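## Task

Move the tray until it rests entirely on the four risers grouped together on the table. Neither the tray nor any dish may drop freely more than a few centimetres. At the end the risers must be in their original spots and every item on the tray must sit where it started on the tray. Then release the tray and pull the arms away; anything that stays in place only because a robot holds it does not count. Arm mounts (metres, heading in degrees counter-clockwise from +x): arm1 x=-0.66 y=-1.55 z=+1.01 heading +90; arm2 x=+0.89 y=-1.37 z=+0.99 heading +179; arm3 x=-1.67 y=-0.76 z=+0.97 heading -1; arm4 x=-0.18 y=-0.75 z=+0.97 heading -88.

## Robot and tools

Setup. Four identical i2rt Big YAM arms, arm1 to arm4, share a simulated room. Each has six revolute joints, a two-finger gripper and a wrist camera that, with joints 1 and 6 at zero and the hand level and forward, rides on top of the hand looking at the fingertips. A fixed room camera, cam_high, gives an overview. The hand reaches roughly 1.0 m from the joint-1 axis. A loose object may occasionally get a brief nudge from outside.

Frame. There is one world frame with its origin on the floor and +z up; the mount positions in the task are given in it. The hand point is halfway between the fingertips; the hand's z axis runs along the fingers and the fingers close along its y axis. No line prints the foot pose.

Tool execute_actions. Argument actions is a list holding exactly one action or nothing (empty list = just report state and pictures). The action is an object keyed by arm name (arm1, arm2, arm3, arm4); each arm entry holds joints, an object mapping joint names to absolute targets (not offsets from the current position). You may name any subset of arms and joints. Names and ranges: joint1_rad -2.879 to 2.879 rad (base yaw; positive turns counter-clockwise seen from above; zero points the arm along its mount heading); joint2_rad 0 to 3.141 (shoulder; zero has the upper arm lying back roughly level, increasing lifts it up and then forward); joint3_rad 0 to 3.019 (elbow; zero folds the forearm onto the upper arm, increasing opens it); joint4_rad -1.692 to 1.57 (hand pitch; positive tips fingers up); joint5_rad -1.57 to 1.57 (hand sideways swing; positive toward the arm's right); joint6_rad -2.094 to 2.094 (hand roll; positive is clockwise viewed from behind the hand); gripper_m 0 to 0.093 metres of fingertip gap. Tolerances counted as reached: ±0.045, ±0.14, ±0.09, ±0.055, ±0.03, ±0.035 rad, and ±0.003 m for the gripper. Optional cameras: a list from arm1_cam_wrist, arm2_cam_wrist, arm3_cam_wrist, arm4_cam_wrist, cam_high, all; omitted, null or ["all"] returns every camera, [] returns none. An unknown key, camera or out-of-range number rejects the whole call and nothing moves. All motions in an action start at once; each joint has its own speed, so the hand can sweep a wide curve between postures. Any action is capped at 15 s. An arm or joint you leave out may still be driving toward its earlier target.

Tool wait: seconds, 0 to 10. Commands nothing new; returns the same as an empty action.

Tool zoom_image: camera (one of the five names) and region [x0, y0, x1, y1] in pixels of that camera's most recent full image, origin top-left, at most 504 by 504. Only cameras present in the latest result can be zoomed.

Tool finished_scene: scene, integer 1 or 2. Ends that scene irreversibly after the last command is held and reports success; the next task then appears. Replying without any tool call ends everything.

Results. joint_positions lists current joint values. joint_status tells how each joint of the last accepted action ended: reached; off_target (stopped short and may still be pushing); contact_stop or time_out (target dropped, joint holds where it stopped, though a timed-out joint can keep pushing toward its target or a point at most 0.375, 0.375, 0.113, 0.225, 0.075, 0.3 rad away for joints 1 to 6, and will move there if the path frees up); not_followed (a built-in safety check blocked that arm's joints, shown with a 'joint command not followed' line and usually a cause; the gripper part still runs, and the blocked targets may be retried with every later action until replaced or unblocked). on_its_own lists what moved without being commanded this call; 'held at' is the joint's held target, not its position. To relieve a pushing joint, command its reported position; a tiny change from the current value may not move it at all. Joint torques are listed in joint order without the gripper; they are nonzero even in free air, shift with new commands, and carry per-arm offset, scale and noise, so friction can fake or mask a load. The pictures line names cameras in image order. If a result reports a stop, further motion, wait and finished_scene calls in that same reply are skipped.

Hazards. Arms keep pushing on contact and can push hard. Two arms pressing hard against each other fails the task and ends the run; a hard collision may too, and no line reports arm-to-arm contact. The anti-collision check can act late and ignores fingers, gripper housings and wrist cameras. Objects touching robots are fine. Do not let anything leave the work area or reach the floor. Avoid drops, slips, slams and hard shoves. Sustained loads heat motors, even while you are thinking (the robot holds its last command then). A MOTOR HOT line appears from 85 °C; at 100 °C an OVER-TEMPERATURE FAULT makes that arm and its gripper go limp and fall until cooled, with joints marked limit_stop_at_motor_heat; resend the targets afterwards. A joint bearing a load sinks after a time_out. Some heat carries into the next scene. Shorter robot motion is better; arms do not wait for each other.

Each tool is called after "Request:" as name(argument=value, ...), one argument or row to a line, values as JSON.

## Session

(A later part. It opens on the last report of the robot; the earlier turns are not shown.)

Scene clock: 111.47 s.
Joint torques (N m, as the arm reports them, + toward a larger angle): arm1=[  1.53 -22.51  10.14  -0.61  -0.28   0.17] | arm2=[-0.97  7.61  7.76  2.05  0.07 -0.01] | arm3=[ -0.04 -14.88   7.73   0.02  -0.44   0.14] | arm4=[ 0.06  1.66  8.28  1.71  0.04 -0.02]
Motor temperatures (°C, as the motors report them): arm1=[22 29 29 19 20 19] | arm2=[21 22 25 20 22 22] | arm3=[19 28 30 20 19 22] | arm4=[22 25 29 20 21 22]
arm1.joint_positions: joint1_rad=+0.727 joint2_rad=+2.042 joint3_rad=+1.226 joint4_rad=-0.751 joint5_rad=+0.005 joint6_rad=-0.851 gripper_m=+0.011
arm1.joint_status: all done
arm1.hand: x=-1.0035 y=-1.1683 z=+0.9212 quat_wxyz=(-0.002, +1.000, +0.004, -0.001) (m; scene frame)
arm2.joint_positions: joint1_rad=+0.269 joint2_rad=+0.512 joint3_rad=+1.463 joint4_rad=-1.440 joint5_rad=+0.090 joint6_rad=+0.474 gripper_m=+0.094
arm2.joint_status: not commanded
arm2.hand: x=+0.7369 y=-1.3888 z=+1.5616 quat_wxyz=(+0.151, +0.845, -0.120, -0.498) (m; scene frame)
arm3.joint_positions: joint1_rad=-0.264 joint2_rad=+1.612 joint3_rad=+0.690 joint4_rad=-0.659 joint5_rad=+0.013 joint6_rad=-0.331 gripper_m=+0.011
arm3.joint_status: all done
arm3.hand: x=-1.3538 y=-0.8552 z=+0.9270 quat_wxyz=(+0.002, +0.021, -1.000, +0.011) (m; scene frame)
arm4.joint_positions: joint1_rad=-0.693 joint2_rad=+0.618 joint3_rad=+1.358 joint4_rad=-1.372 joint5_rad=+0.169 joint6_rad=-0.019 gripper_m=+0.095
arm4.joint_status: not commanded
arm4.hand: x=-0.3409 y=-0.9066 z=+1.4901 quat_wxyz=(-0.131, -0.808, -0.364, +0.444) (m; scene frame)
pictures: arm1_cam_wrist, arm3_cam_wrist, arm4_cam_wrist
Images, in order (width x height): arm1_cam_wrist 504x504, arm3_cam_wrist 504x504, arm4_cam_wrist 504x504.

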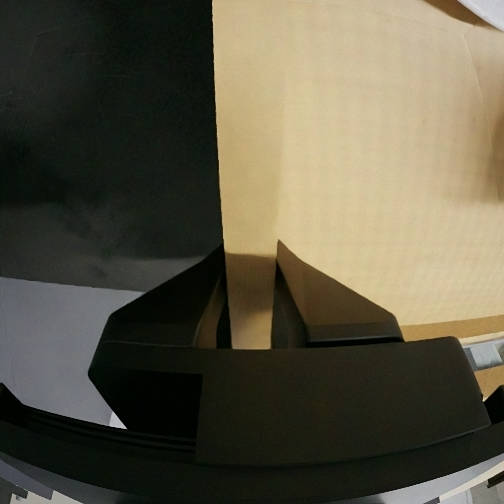

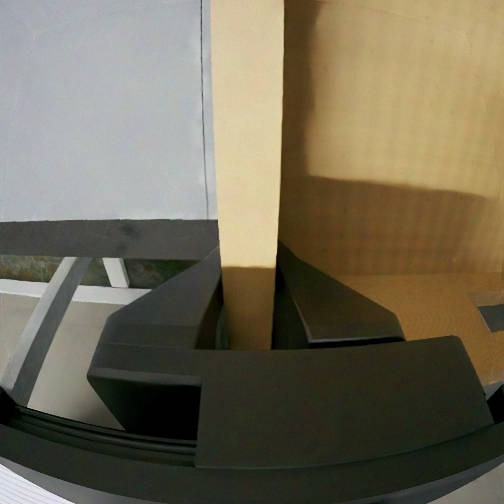

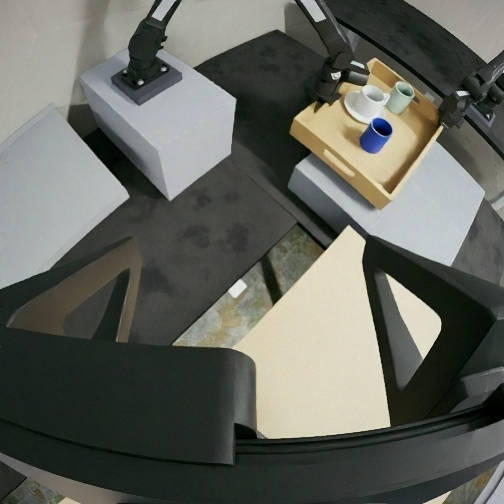

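Request:
zoom_image(
  camera="arm3_cam_wrist",
  region=[0, 0, 300, 300],
)

Request:
zoom_image(
  camera="arm4_cam_wrist",
  region=[250, 30, 504, 284],
)

Region (0, 0, 300, 300) of arm3_cam_wrist's 504x504 image, scaled by 1.680, with more detail than that image has.

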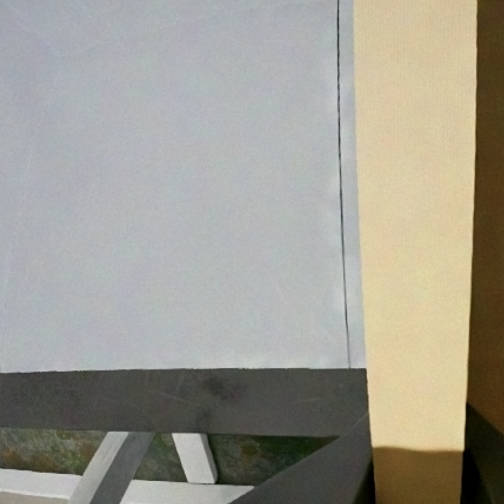

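Region (250, 30, 504, 284) of arm4_cam_wrist's 504x504 image, scaled by 1.984, with more detail than that image has.

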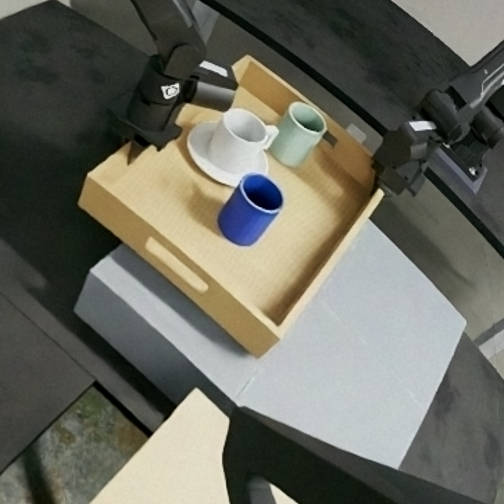

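Request:
execute_actions(
  actions=[
    {"arm1": {"joints": {"joint1_rad": 0.537, "joint2_rad": 2.139, "joint3_rad": 1.636, "joint4_rad": -0.93, "joint6_rad": -1.02}}, "arm3": {"joints": {"joint1_rad": 0.15, "joint2_rad": 1.634, "joint3_rad": 0.80, "joint4_rad": -0.665, "joint6_rad": 0.114}}},
  ],
  cameras=["arm3_cam_wrist", "arm1_cam_wrist", "arm4_cam_wrist", "cam_high"],
)

Scene clock: 119.77 s.
Joint torques (N m, as the arm reports them, + toward a larger angle): arm1=[  1.34 -26.18  11.53  -0.38  -0.25   0.19] | arm2=[-0.49  7.19  7.86  2.09  0.02  0.  ] | arm3=[  0.06 -15.31   8.39   0.18  -0.16   0.21] | arm4=[ 0.    1.65  8.29  1.74  0.04 -0.02]
Motor temperatures (°C, as the motors report them): arm1=[22 30 30 19 20 19] | arm2=[21 22 26 20 22 22] | arm3=[19 27 30 20 19 22] | arm4=[22 25 29 20 21 22]
arm1.joint_positions: joint1_rad=+0.535 joint2_rad=+2.225 joint3_rad=+1.565 joint4_rad=-0.912 joint5_rad=+0.003 joint6_rad=-1.036 gripper_m=+0.011
arm1.joint_status: all done
arm1.hand: x=-0.9697 y=-1.0319 z=+0.9172 quat_wxyz=(+0.001, +1.000, +0.001, +0.000) (m; scene frame)
arm2.joint_positions: joint1_rad=+0.269 joint2_rad=+0.512 joint3_rad=+1.463 joint4_rad=-1.440 joint5_rad=+0.090 joint6_rad=+0.474 gripper_m=+0.094
arm2.joint_status: not commanded
arm2.hand: x=+0.7369 y=-1.3888 z=+1.5616 quat_wxyz=(+0.151, +0.845, -0.120, -0.498) (m; scene frame)
arm3.joint_positions: joint1_rad=+0.157 joint2_rad=+1.680 joint3_rad=+0.751 joint4_rad=-0.659 joint5_rad=+0.007 joint6_rad=+0.096 gripper_m=+0.011
arm3.joint_status: all done
arm3.hand: x=-1.3205 y=-0.7128 z=+0.9173 quat_wxyz=(+0.004, +0.018, -1.000, +0.011) (m; scene frame)
arm4.joint_positions: joint1_rad=-0.693 joint2_rad=+0.618 joint3_rad=+1.358 joint4_rad=-1.372 joint5_rad=+0.169 joint6_rad=-0.019 gripper_m=+0.095
arm4.joint_status: not commanded
arm4.hand: x=-0.3409 y=-0.9066 z=+1.4901 quat_wxyz=(-0.131, -0.808, -0.364, +0.444) (m; scene frame)
pictures: arm1_cam_wrist, arm3_cam_wrist, arm4_cam_wrist, cam_high
Images, in order (width x height): arm1_cam_wrist 504x504, arm3_cam_wrist 504x504, arm4_cam_wrist 504x504, cam_high 504x504.

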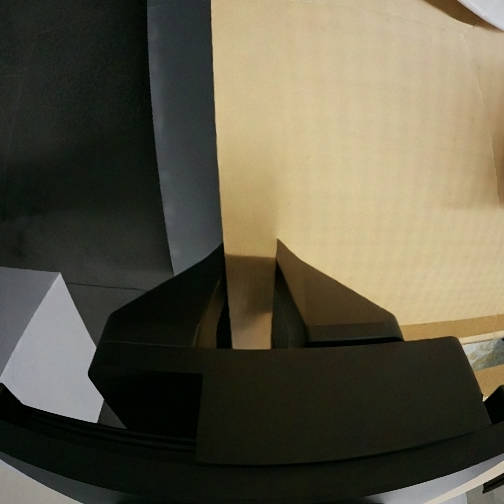

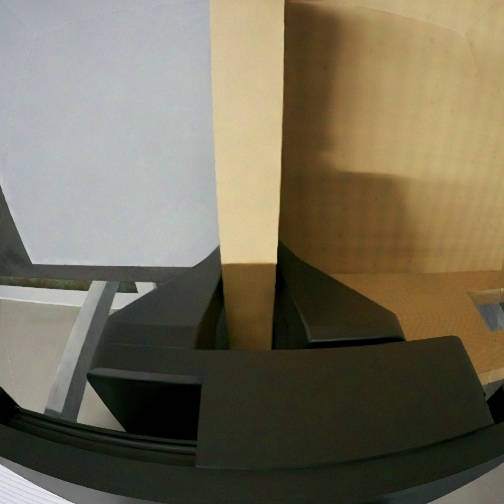

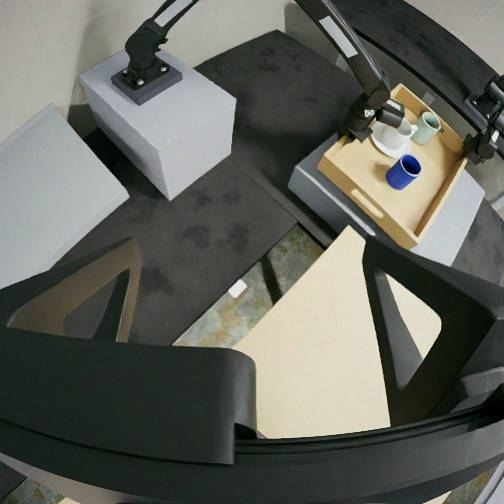

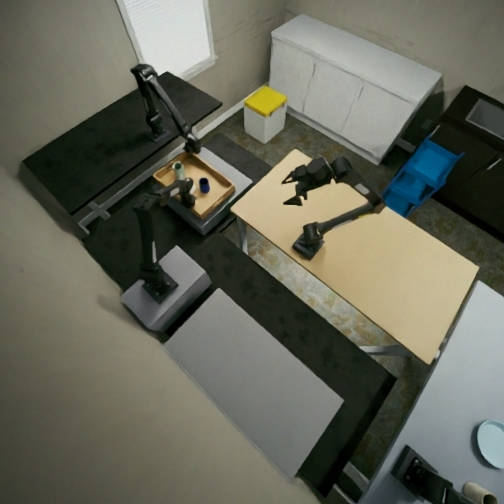

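Request:
zoom_image(
  camera="arm4_cam_wrist",
  region=[270, 70, 504, 290],
)

Request:
zoom_image(
  camera="cam_high",
  region=[120, 120, 280, 260],
)

Region (270, 70, 504, 290) of arm4_cam_wrist's 504x504 image, scaled by 2.154, with more detail than that image has; it fills the top 474 rows of this view, and the rest is white.

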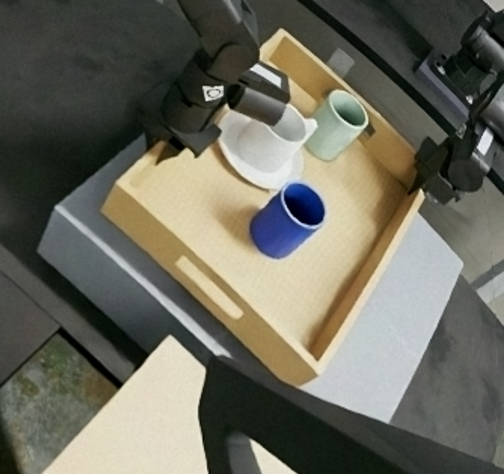

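Region (120, 120, 280, 260) of cam_high's 504x504 image, scaled by 3.150, with more detail than that image has; it fills the top 441 rows of this view, and the rest is white.

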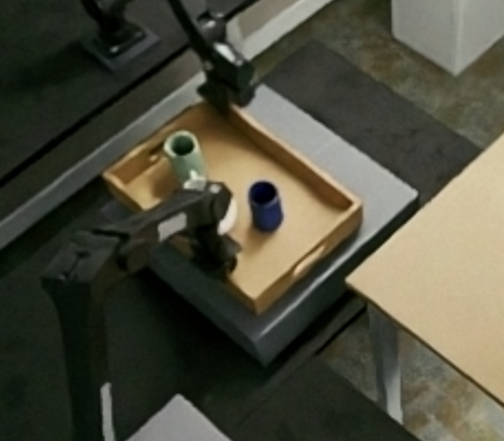

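Request:
execute_actions(
  actions=[
    {"arm1": {"joints": {"joint2_rad": 2.202, "joint4_rad": -0.84}}, "arm3": {"joints": {"joint2_rad": 1.743, "joint4_rad": -0.557}}},
  ],
  cameras=["arm3_cam_wrist", "arm1_cam_wrist", "arm4_cam_wrist", "cam_high"],
)

Scene clock: 127.30 s.
Joint torques (N m, as the arm reports them, + toward a larger angle): arm1=[  1.45 -24.56  11.43   1.27  -0.97   0.19] | arm2=[-0.41  7.31  7.81  2.04  0.03 -0.03] | arm3=[ -0.21 -15.25   7.67   0.96   0.44   0.19] | arm4=[ 0.    1.67  8.27  1.73  0.04 -0.02]
Motor temperatures (°C, as the motors report them): arm1=[22 31 32 19 20 19] | arm2=[21 22 26 20 22 22] | arm3=[19 27 31 20 19 22] | arm4=[22 24 29 20 21 22]
arm1.joint_positions: joint1_rad=+0.535 joint2_rad=+2.263 joint3_rad=+1.565 joint4_rad=-0.865 joint5_rad=+0.021 joint6_rad=-1.034 gripper_m=+0.011
arm1.joint_status: all done
arm1.hand: x=-0.9687 y=-1.0281 z=+0.8951 quat_wxyz=(-0.008, +1.000, +0.000, +0.005) (m; scene frame)
arm2.joint_positions: joint1_rad=+0.269 joint2_rad=+0.512 joint3_rad=+1.463 joint4_rad=-1.440 joint5_rad=+0.090 joint6_rad=+0.474 gripper_m=+0.094
arm2.joint_status: not commanded
arm2.hand: x=+0.7369 y=-1.3888 z=+1.5616 quat_wxyz=(+0.151, +0.845, -0.120, -0.498) (m; scene frame)
arm3.joint_positions: joint1_rad=+0.157 joint2_rad=+1.785 joint3_rad=+0.751 joint4_rad=-0.571 joint5_rad=-0.009 joint6_rad=+0.097 gripper_m=+0.011
arm3.joint_status: all done
arm3.hand: x=-1.3196 y=-0.7102 z=+0.8819 quat_wxyz=(+0.012, +0.017, -1.000, +0.004) (m; scene frame)
arm4.joint_positions: joint1_rad=-0.693 joint2_rad=+0.618 joint3_rad=+1.358 joint4_rad=-1.372 joint5_rad=+0.169 joint6_rad=-0.019 gripper_m=+0.095
arm4.joint_status: not commanded
arm4.hand: x=-0.3409 y=-0.9066 z=+1.4901 quat_wxyz=(-0.131, -0.808, -0.364, +0.444) (m; scene frame)
pictures: arm1_cam_wrist, arm3_cam_wrist, arm4_cam_wrist, cam_high
Images, in order (width x height): arm1_cam_wrist 504x504, arm3_cam_wrist 504x504, arm4_cam_wrist 504x504, cam_high 504x504.

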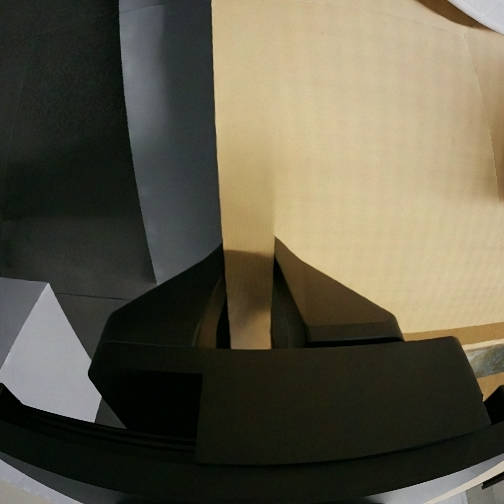

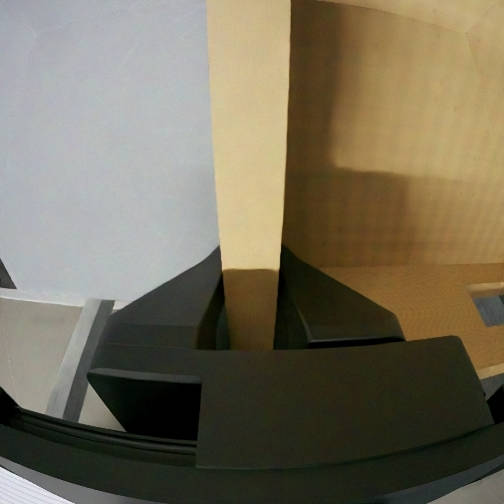

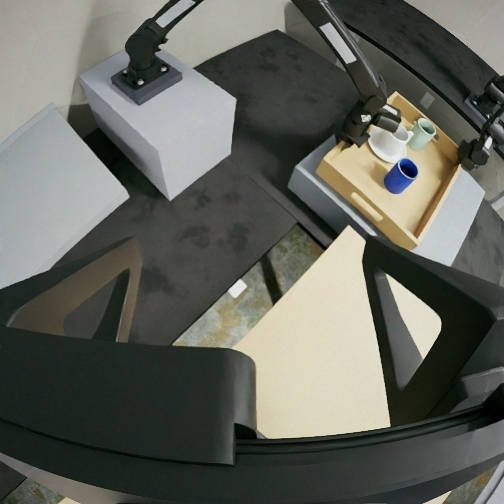

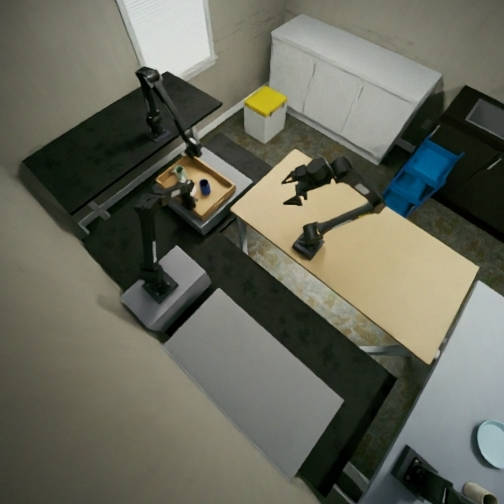

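Request:
execute_actions(
  actions=[
    {"arm1": {"joints": {"joint2_rad": 2.29, "joint3_rad": 1.575, "joint4_rad": -0.835}}, "arm3": {"joints": {"joint2_rad": 1.79, "joint3_rad": 0.763, "joint4_rad": -0.553}}},
  ],
  cameras=["arm3_cam_wrist", "arm1_cam_wrist", "arm4_cam_wrist", "cam_high"],
)

Scene clock: 128.97 s.
Joint torques (N m, as the arm reports them, + toward a larger angle): arm1=[  1.44 -18.5    7.03   1.42  -0.98   0.18] | arm2=[-0.29  7.23  7.8   2.14  0.05  0.  ] | arm3=[ -0.14 -11.79   4.85   1.21   0.44   0.21] | arm4=[ 0.04  1.61  8.29  1.75  0.04 -0.02]
Motor temperatures (°C, as the motors report them): arm1=[22 31 32 19 20 19] | arm2=[21 22 26 20 22 22] | arm3=[19 27 31 20 19 22] | arm4=[22 24 29 20 21 22]
arm1.joint_positions: joint1_rad=+0.535 joint2_rad=+2.266 joint3_rad=+1.563 joint4_rad=-0.865 joint5_rad=+0.021 joint6_rad=-1.034 gripper_m=+0.011
arm1.joint_status: all done
arm1.hand: x=-0.9679 y=-1.0294 z=+0.8929 quat_wxyz=(-0.006, +1.000, +0.000, +0.007) (m; scene frame)
arm2.joint_positions: joint1_rad=+0.269 joint2_rad=+0.512 joint3_rad=+1.463 joint4_rad=-1.440 joint5_rad=+0.090 joint6_rad=+0.474 gripper_m=+0.094
arm2.joint_status: not commanded
arm2.hand: x=+0.7369 y=-1.3888 z=+1.5616 quat_wxyz=(+0.151, +0.845, -0.120, -0.498) (m; scene frame)
arm3.joint_positions: joint1_rad=+0.157 joint2_rad=+1.786 joint3_rad=+0.751 joint4_rad=-0.571 joint5_rad=-0.009 joint6_rad=+0.097 gripper_m=+0.011
arm3.joint_status: all done
arm3.hand: x=-1.3197 y=-0.7102 z=+0.8816 quat_wxyz=(+0.013, +0.017, -1.000, +0.004) (m; scene frame)
arm4.joint_positions: joint1_rad=-0.693 joint2_rad=+0.618 joint3_rad=+1.358 joint4_rad=-1.372 joint5_rad=+0.169 joint6_rad=-0.019 gripper_m=+0.095
arm4.joint_status: not commanded
arm4.hand: x=-0.3409 y=-0.9066 z=+1.4901 quat_wxyz=(-0.131, -0.808, -0.364, +0.444) (m; scene frame)
pictures: arm1_cam_wrist, arm3_cam_wrist, arm4_cam_wrist, cam_high
Images, in order (width x height): arm1_cam_wrist 504x504, arm3_cam_wrist 504x504, arm4_cam_wrist 504x504, cam_high 504x504.

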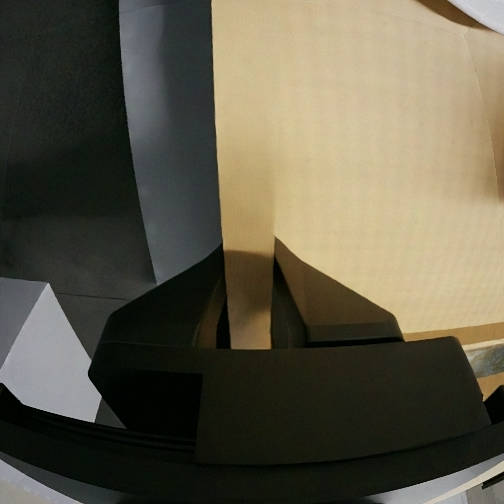

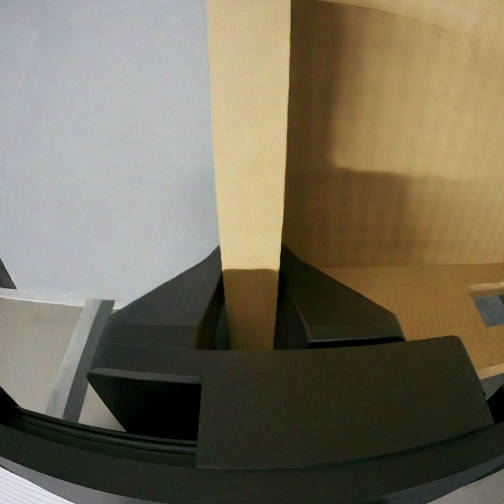

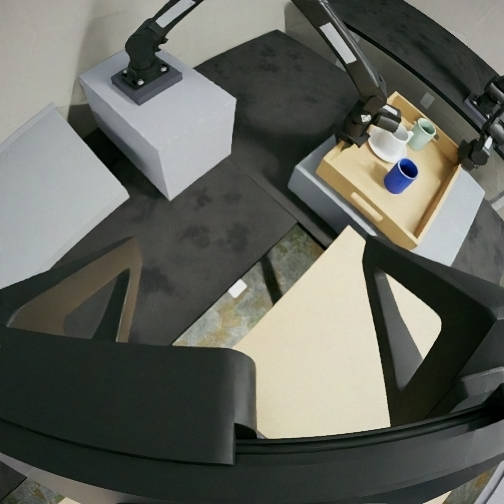

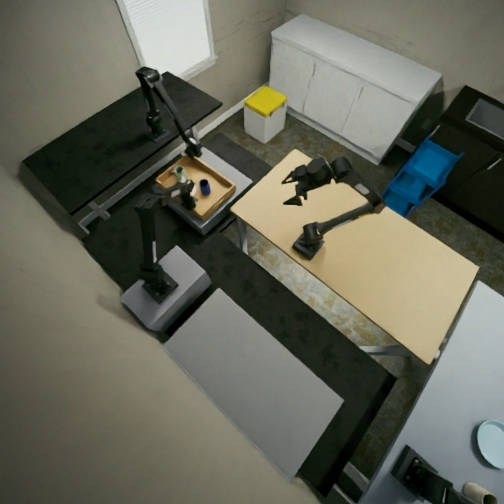

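Request:
zoom_image(
  camera="arm4_cam_wrist",
  region=[270, 70, 504, 290],
)

Request:
zoom_image(
  camera="cam_high",
  region=[130, 130, 270, 250],
)

Request:
zoom_image(
  camera="arm3_cam_wrist",
  region=[0, 200, 504, 400],
)

Region (270, 70, 504, 290) of arm4_cam_wrist's 504x504 image, scaled by 2.154, with more detail than that image has; it fills the top 474 rows of this view, and the rest is white.

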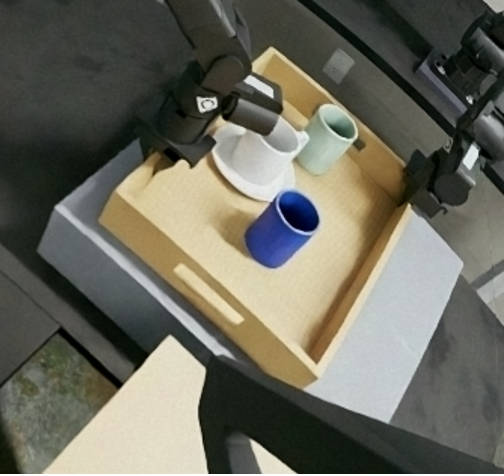

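Region (130, 130, 270, 250) of cam_high's 504x504 image, scaled by 3.600, with more detail than that image has; it fills the top 432 rows of this view, and the rest is white.

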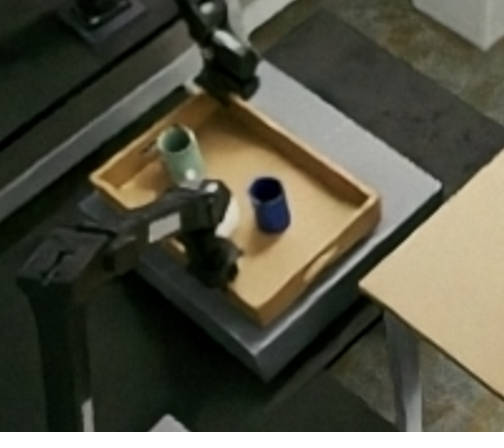

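Region (0, 200, 504, 400) of arm3_cam_wrist's 504x504 image, scaled by 1.000; it fills the top 200 rows of this view, and the rest is white.

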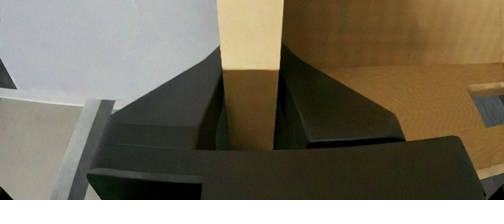

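Request:
execute_actions(
  actions=[
    {"arm1": {"joints": {"joint2_rad": 2.262, "joint4_rad": -0.865, "gripper_m": 0.06}}, "arm3": {"joints": {"joint2_rad": 1.772, "joint4_rad": -0.571, "gripper_m": 0.06}}},
  ],
  cameras=["arm3_cam_wrist", "arm1_cam_wrist"],
)

Scene clock: 131.90 s.
Joint torques (N m, as the arm reports them, + toward a larger angle): arm1=[  1.45 -20.2    7.04   0.27  -0.21   0.12] | arm2=[-0.14  7.21  7.94  2.04  0.09 -0.01] | arm3=[  0.04 -13.2    4.83   0.41   0.22   0.12] | arm4=[ 0.06  1.71  8.29  1.74  0.04 -0.02]
Motor temperatures (°C, as the motors report them): arm1=[22 31 31 19 20 19] | arm2=[21 22 26 20 22 22] | arm3=[19 26 30 20 19 22] | arm4=[22 24 29 20 21 22]
arm1.joint_positions: joint1_rad=+0.535 joint2_rad=+2.263 joint3_rad=+1.563 joint4_rad=-0.865 joint5_rad=+0.002 joint6_rad=-1.029 gripper_m=+0.060
arm1.joint_status: all done
arm1.hand: x=-0.9713 y=-1.0306 z=+0.8946 quat_wxyz=(-0.002, +1.000, -0.003, -0.002) (m; scene frame)
arm2.joint_positions: joint1_rad=+0.269 joint2_rad=+0.512 joint3_rad=+1.463 joint4_rad=-1.440 joint5_rad=+0.090 joint6_rad=+0.474 gripper_m=+0.094
arm2.joint_status: not commanded
arm2.hand: x=+0.7369 y=-1.3888 z=+1.5616 quat_wxyz=(+0.151, +0.845, -0.120, -0.498) (m; scene frame)
arm3.joint_positions: joint1_rad=+0.157 joint2_rad=+1.785 joint3_rad=+0.751 joint4_rad=-0.571 joint5_rad=-0.003 joint6_rad=+0.104 gripper_m=+0.060
arm3.joint_status: all done
arm3.hand: x=-1.3195 y=-0.7113 z=+0.8818 quat_wxyz=(+0.012, +0.014, -1.000, +0.007) (m; scene frame)
arm4.joint_positions: joint1_rad=-0.693 joint2_rad=+0.618 joint3_rad=+1.358 joint4_rad=-1.372 joint5_rad=+0.169 joint6_rad=-0.019 gripper_m=+0.095
arm4.joint_status: not commanded
arm4.hand: x=-0.3409 y=-0.9066 z=+1.4901 quat_wxyz=(-0.131, -0.808, -0.364, +0.444) (m; scene frame)
pictures: arm1_cam_wrist, arm3_cam_wrist
Images, in order (width x height): arm1_cam_wrist 504x504, arm3_cam_wrist 504x504.

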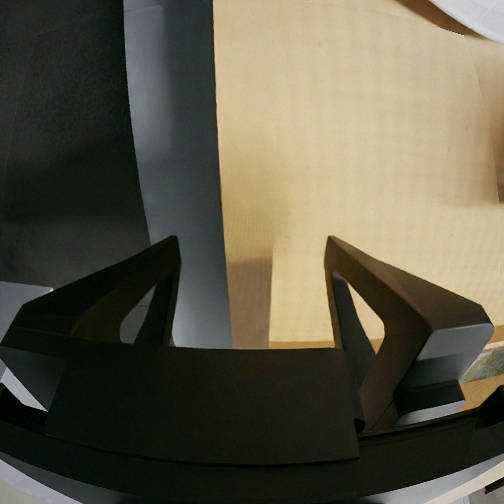

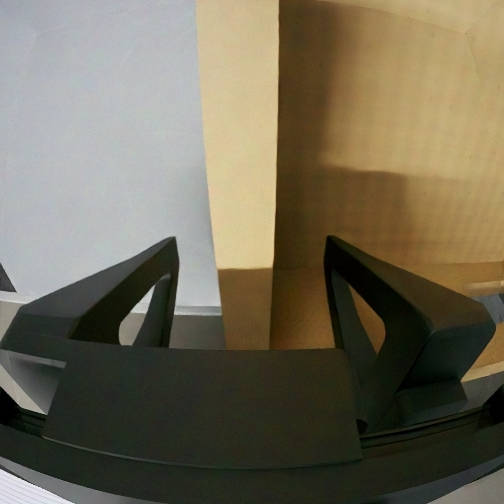

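Request:
execute_actions(
  actions=[
    {"arm1": {"joints": {"joint2_rad": 1.92, "joint4_rad": -0.935}}, "arm3": {"joints": {"joint2_rad": 1.36, "joint4_rad": -0.67}}},
  ],
)

Scene clock: 135.40 s.
Joint torques (N m, as the arm reports them, + toward a larger angle): arm1=[  1.43 -17.76   8.58   0.4   -0.19   0.14] | arm2=[-0.48  7.33  7.86  1.9   0.07  0.02] | arm3=[ 0.26 -9.19  7.72  0.37  0.22  0.12] | arm4=[ 0.03  1.63  8.28  1.73  0.04 -0.02]
Motor temperatures (°C, as the motors report them): arm1=[22 31 31 19 20 19] | arm2=[21 22 26 20 22 22] | arm3=[19 26 30 20 19 22] | arm4=[22 24 29 20 21 22]
arm1.joint_positions: joint1_rad=+0.535 joint2_rad=+1.910 joint3_rad=+1.568 joint4_rad=-0.924 joint5_rad=+0.002 joint6_rad=-1.028 gripper_m=+0.060
arm1.joint_status: all done
arm1.hand: x=-0.9890 y=-0.9994 z=+1.1099 quat_wxyz=(-0.130, +0.988, -0.003, -0.079) (m; scene frame)
arm2.joint_positions: joint1_rad=+0.269 joint2_rad=+0.512 joint3_rad=+1.463 joint4_rad=-1.440 joint5_rad=+0.090 joint6_rad=+0.474 gripper_m=+0.094
arm2.joint_status: not commanded
arm2.hand: x=+0.7369 y=-1.3888 z=+1.5616 quat_wxyz=(+0.151, +0.845, -0.120, -0.498) (m; scene frame)
arm3.joint_positions: joint1_rad=+0.157 joint2_rad=+1.353 joint3_rad=+0.751 joint4_rad=-0.654 joint5_rad=-0.003 joint6_rad=+0.104 gripper_m=+0.060
arm3.joint_status: all done
arm3.hand: x=-1.2799 y=-0.7039 z=+1.0349 quat_wxyz=(-0.160, +0.015, -0.987, -0.014) (m; scene frame)
arm4.joint_positions: joint1_rad=-0.693 joint2_rad=+0.618 joint3_rad=+1.358 joint4_rad=-1.372 joint5_rad=+0.169 joint6_rad=-0.019 gripper_m=+0.095
arm4.joint_status: not commanded
arm4.hand: x=-0.3409 y=-0.9066 z=+1.4901 quat_wxyz=(-0.131, -0.808, -0.364, +0.444) (m; scene frame)
pictures: arm1_cam_wrist, arm2_cam_wrist, arm3_cam_wrist, arm4_cam_wrist, cam_high
Images, in order (width x height): arm1_cam_wrist 504x504, arm2_cam_wrist 504x504, arm3_cam_wrist 504x504, arm4_cam_wrist 504x504, cam_high 504x504.

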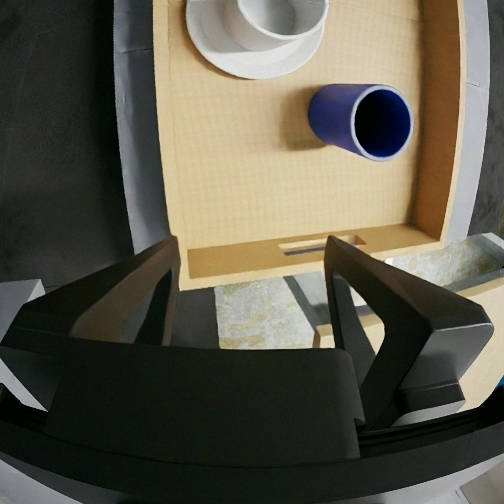

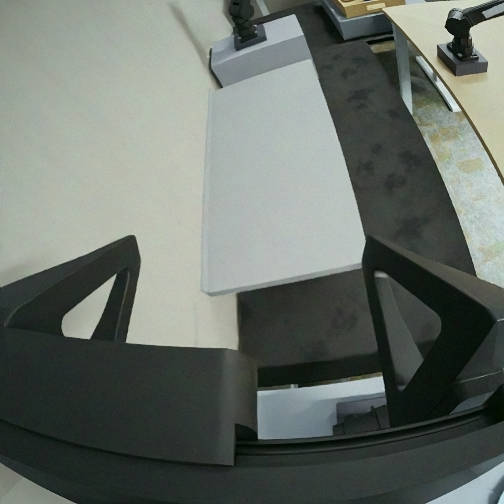

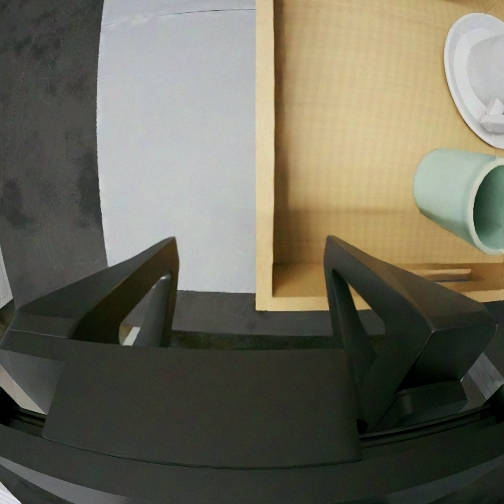

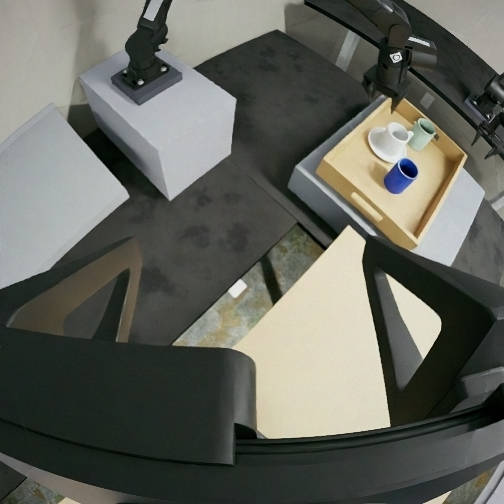

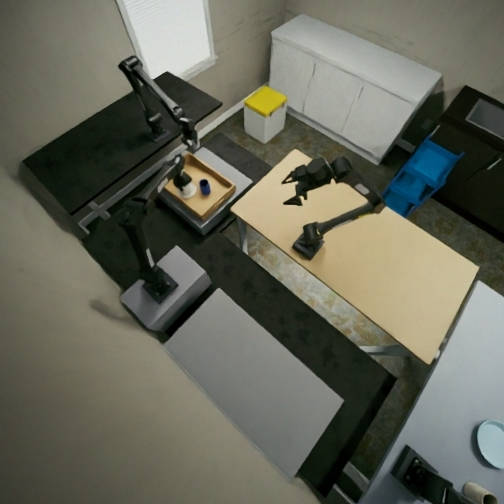

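Request:
execute_actions(
  actions=[
    {"arm1": {"joints": {"joint2_rad": 1.78, "joint1_rad": 0.25}}, "arm3": {"joints": {"joint1_rad": 0.6, "joint2_rad": 1.23}}},
  ],
  cameras=["arm4_cam_wrist", "cam_high"],
)

Scene clock: 138.43 s.
Joint torques (N m, as the arm reports them, + toward a larger angle): arm1=[  1.13 -15.1    9.25   0.63  -0.16   0.14] | arm2=[-1.01  7.05  7.77  2.02  0.09 -0.02] | arm3=[ 0.6  -7.97  8.47  0.66  0.12  0.1 ] | arm4=[ 0.01  1.69  8.29  1.72  0.04 -0.02]
Motor temperatures (°C, as the motors report them): arm1=[22 30 31 19 20 19] | arm2=[21 22 26 20 22 22] | arm3=[19 26 30 20 19 22] | arm4=[22 24 29 20 21 22]
arm1.joint_positions: joint1_rad=+0.251 joint2_rad=+1.757 joint3_rad=+1.568 joint4_rad=-0.924 joint5_rad=+0.002 joint6_rad=-1.027 gripper_m=+0.060
arm1.joint_status: all done
arm1.hand: x=-0.8189 y=-0.9320 z=+1.2047 quat_wxyz=(-0.208, +0.964, -0.142, -0.089) (m; scene frame)
arm2.joint_positions: joint1_rad=+0.269 joint2_rad=+0.512 joint3_rad=+1.463 joint4_rad=-1.440 joint5_rad=+0.090 joint6_rad=+0.474 gripper_m=+0.094
arm2.joint_status: not commanded
arm2.hand: x=+0.7369 y=-1.3888 z=+1.5616 quat_wxyz=(+0.151, +0.845, -0.120, -0.498) (m; scene frame)
arm3.joint_positions: joint1_rad=+0.597 joint2_rad=+1.225 joint3_rad=+0.751 joint4_rad=-0.654 joint5_rad=-0.001 joint6_rad=+0.105 gripper_m=+0.060
arm3.joint_status: all done
arm3.hand: x=-1.3355 y=-0.5379 z=+1.0806 quat_wxyz=(-0.210, +0.227, -0.949, -0.066) (m; scene frame)
arm4.joint_positions: joint1_rad=-0.693 joint2_rad=+0.618 joint3_rad=+1.358 joint4_rad=-1.372 joint5_rad=+0.169 joint6_rad=-0.019 gripper_m=+0.095
arm4.joint_status: not commanded
arm4.hand: x=-0.3409 y=-0.9066 z=+1.4901 quat_wxyz=(-0.131, -0.808, -0.364, +0.444) (m; scene frame)
pictures: arm4_cam_wrist, cam_high
Images, in order (width x height): arm4_cam_wrist 504x504, cam_high 504x504.

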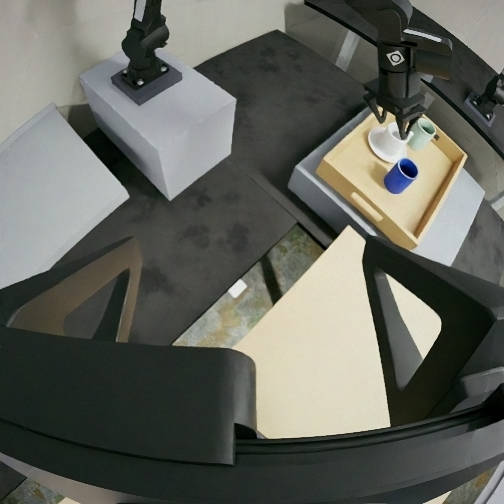

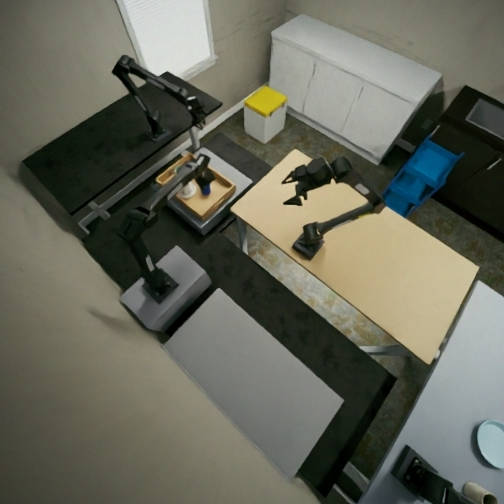

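The tray rests fully on the four risers with its load undisturbed, and both arms are clear.

Request:
finished_scene(
  scene=2,
)

The scene is finished: the task was done.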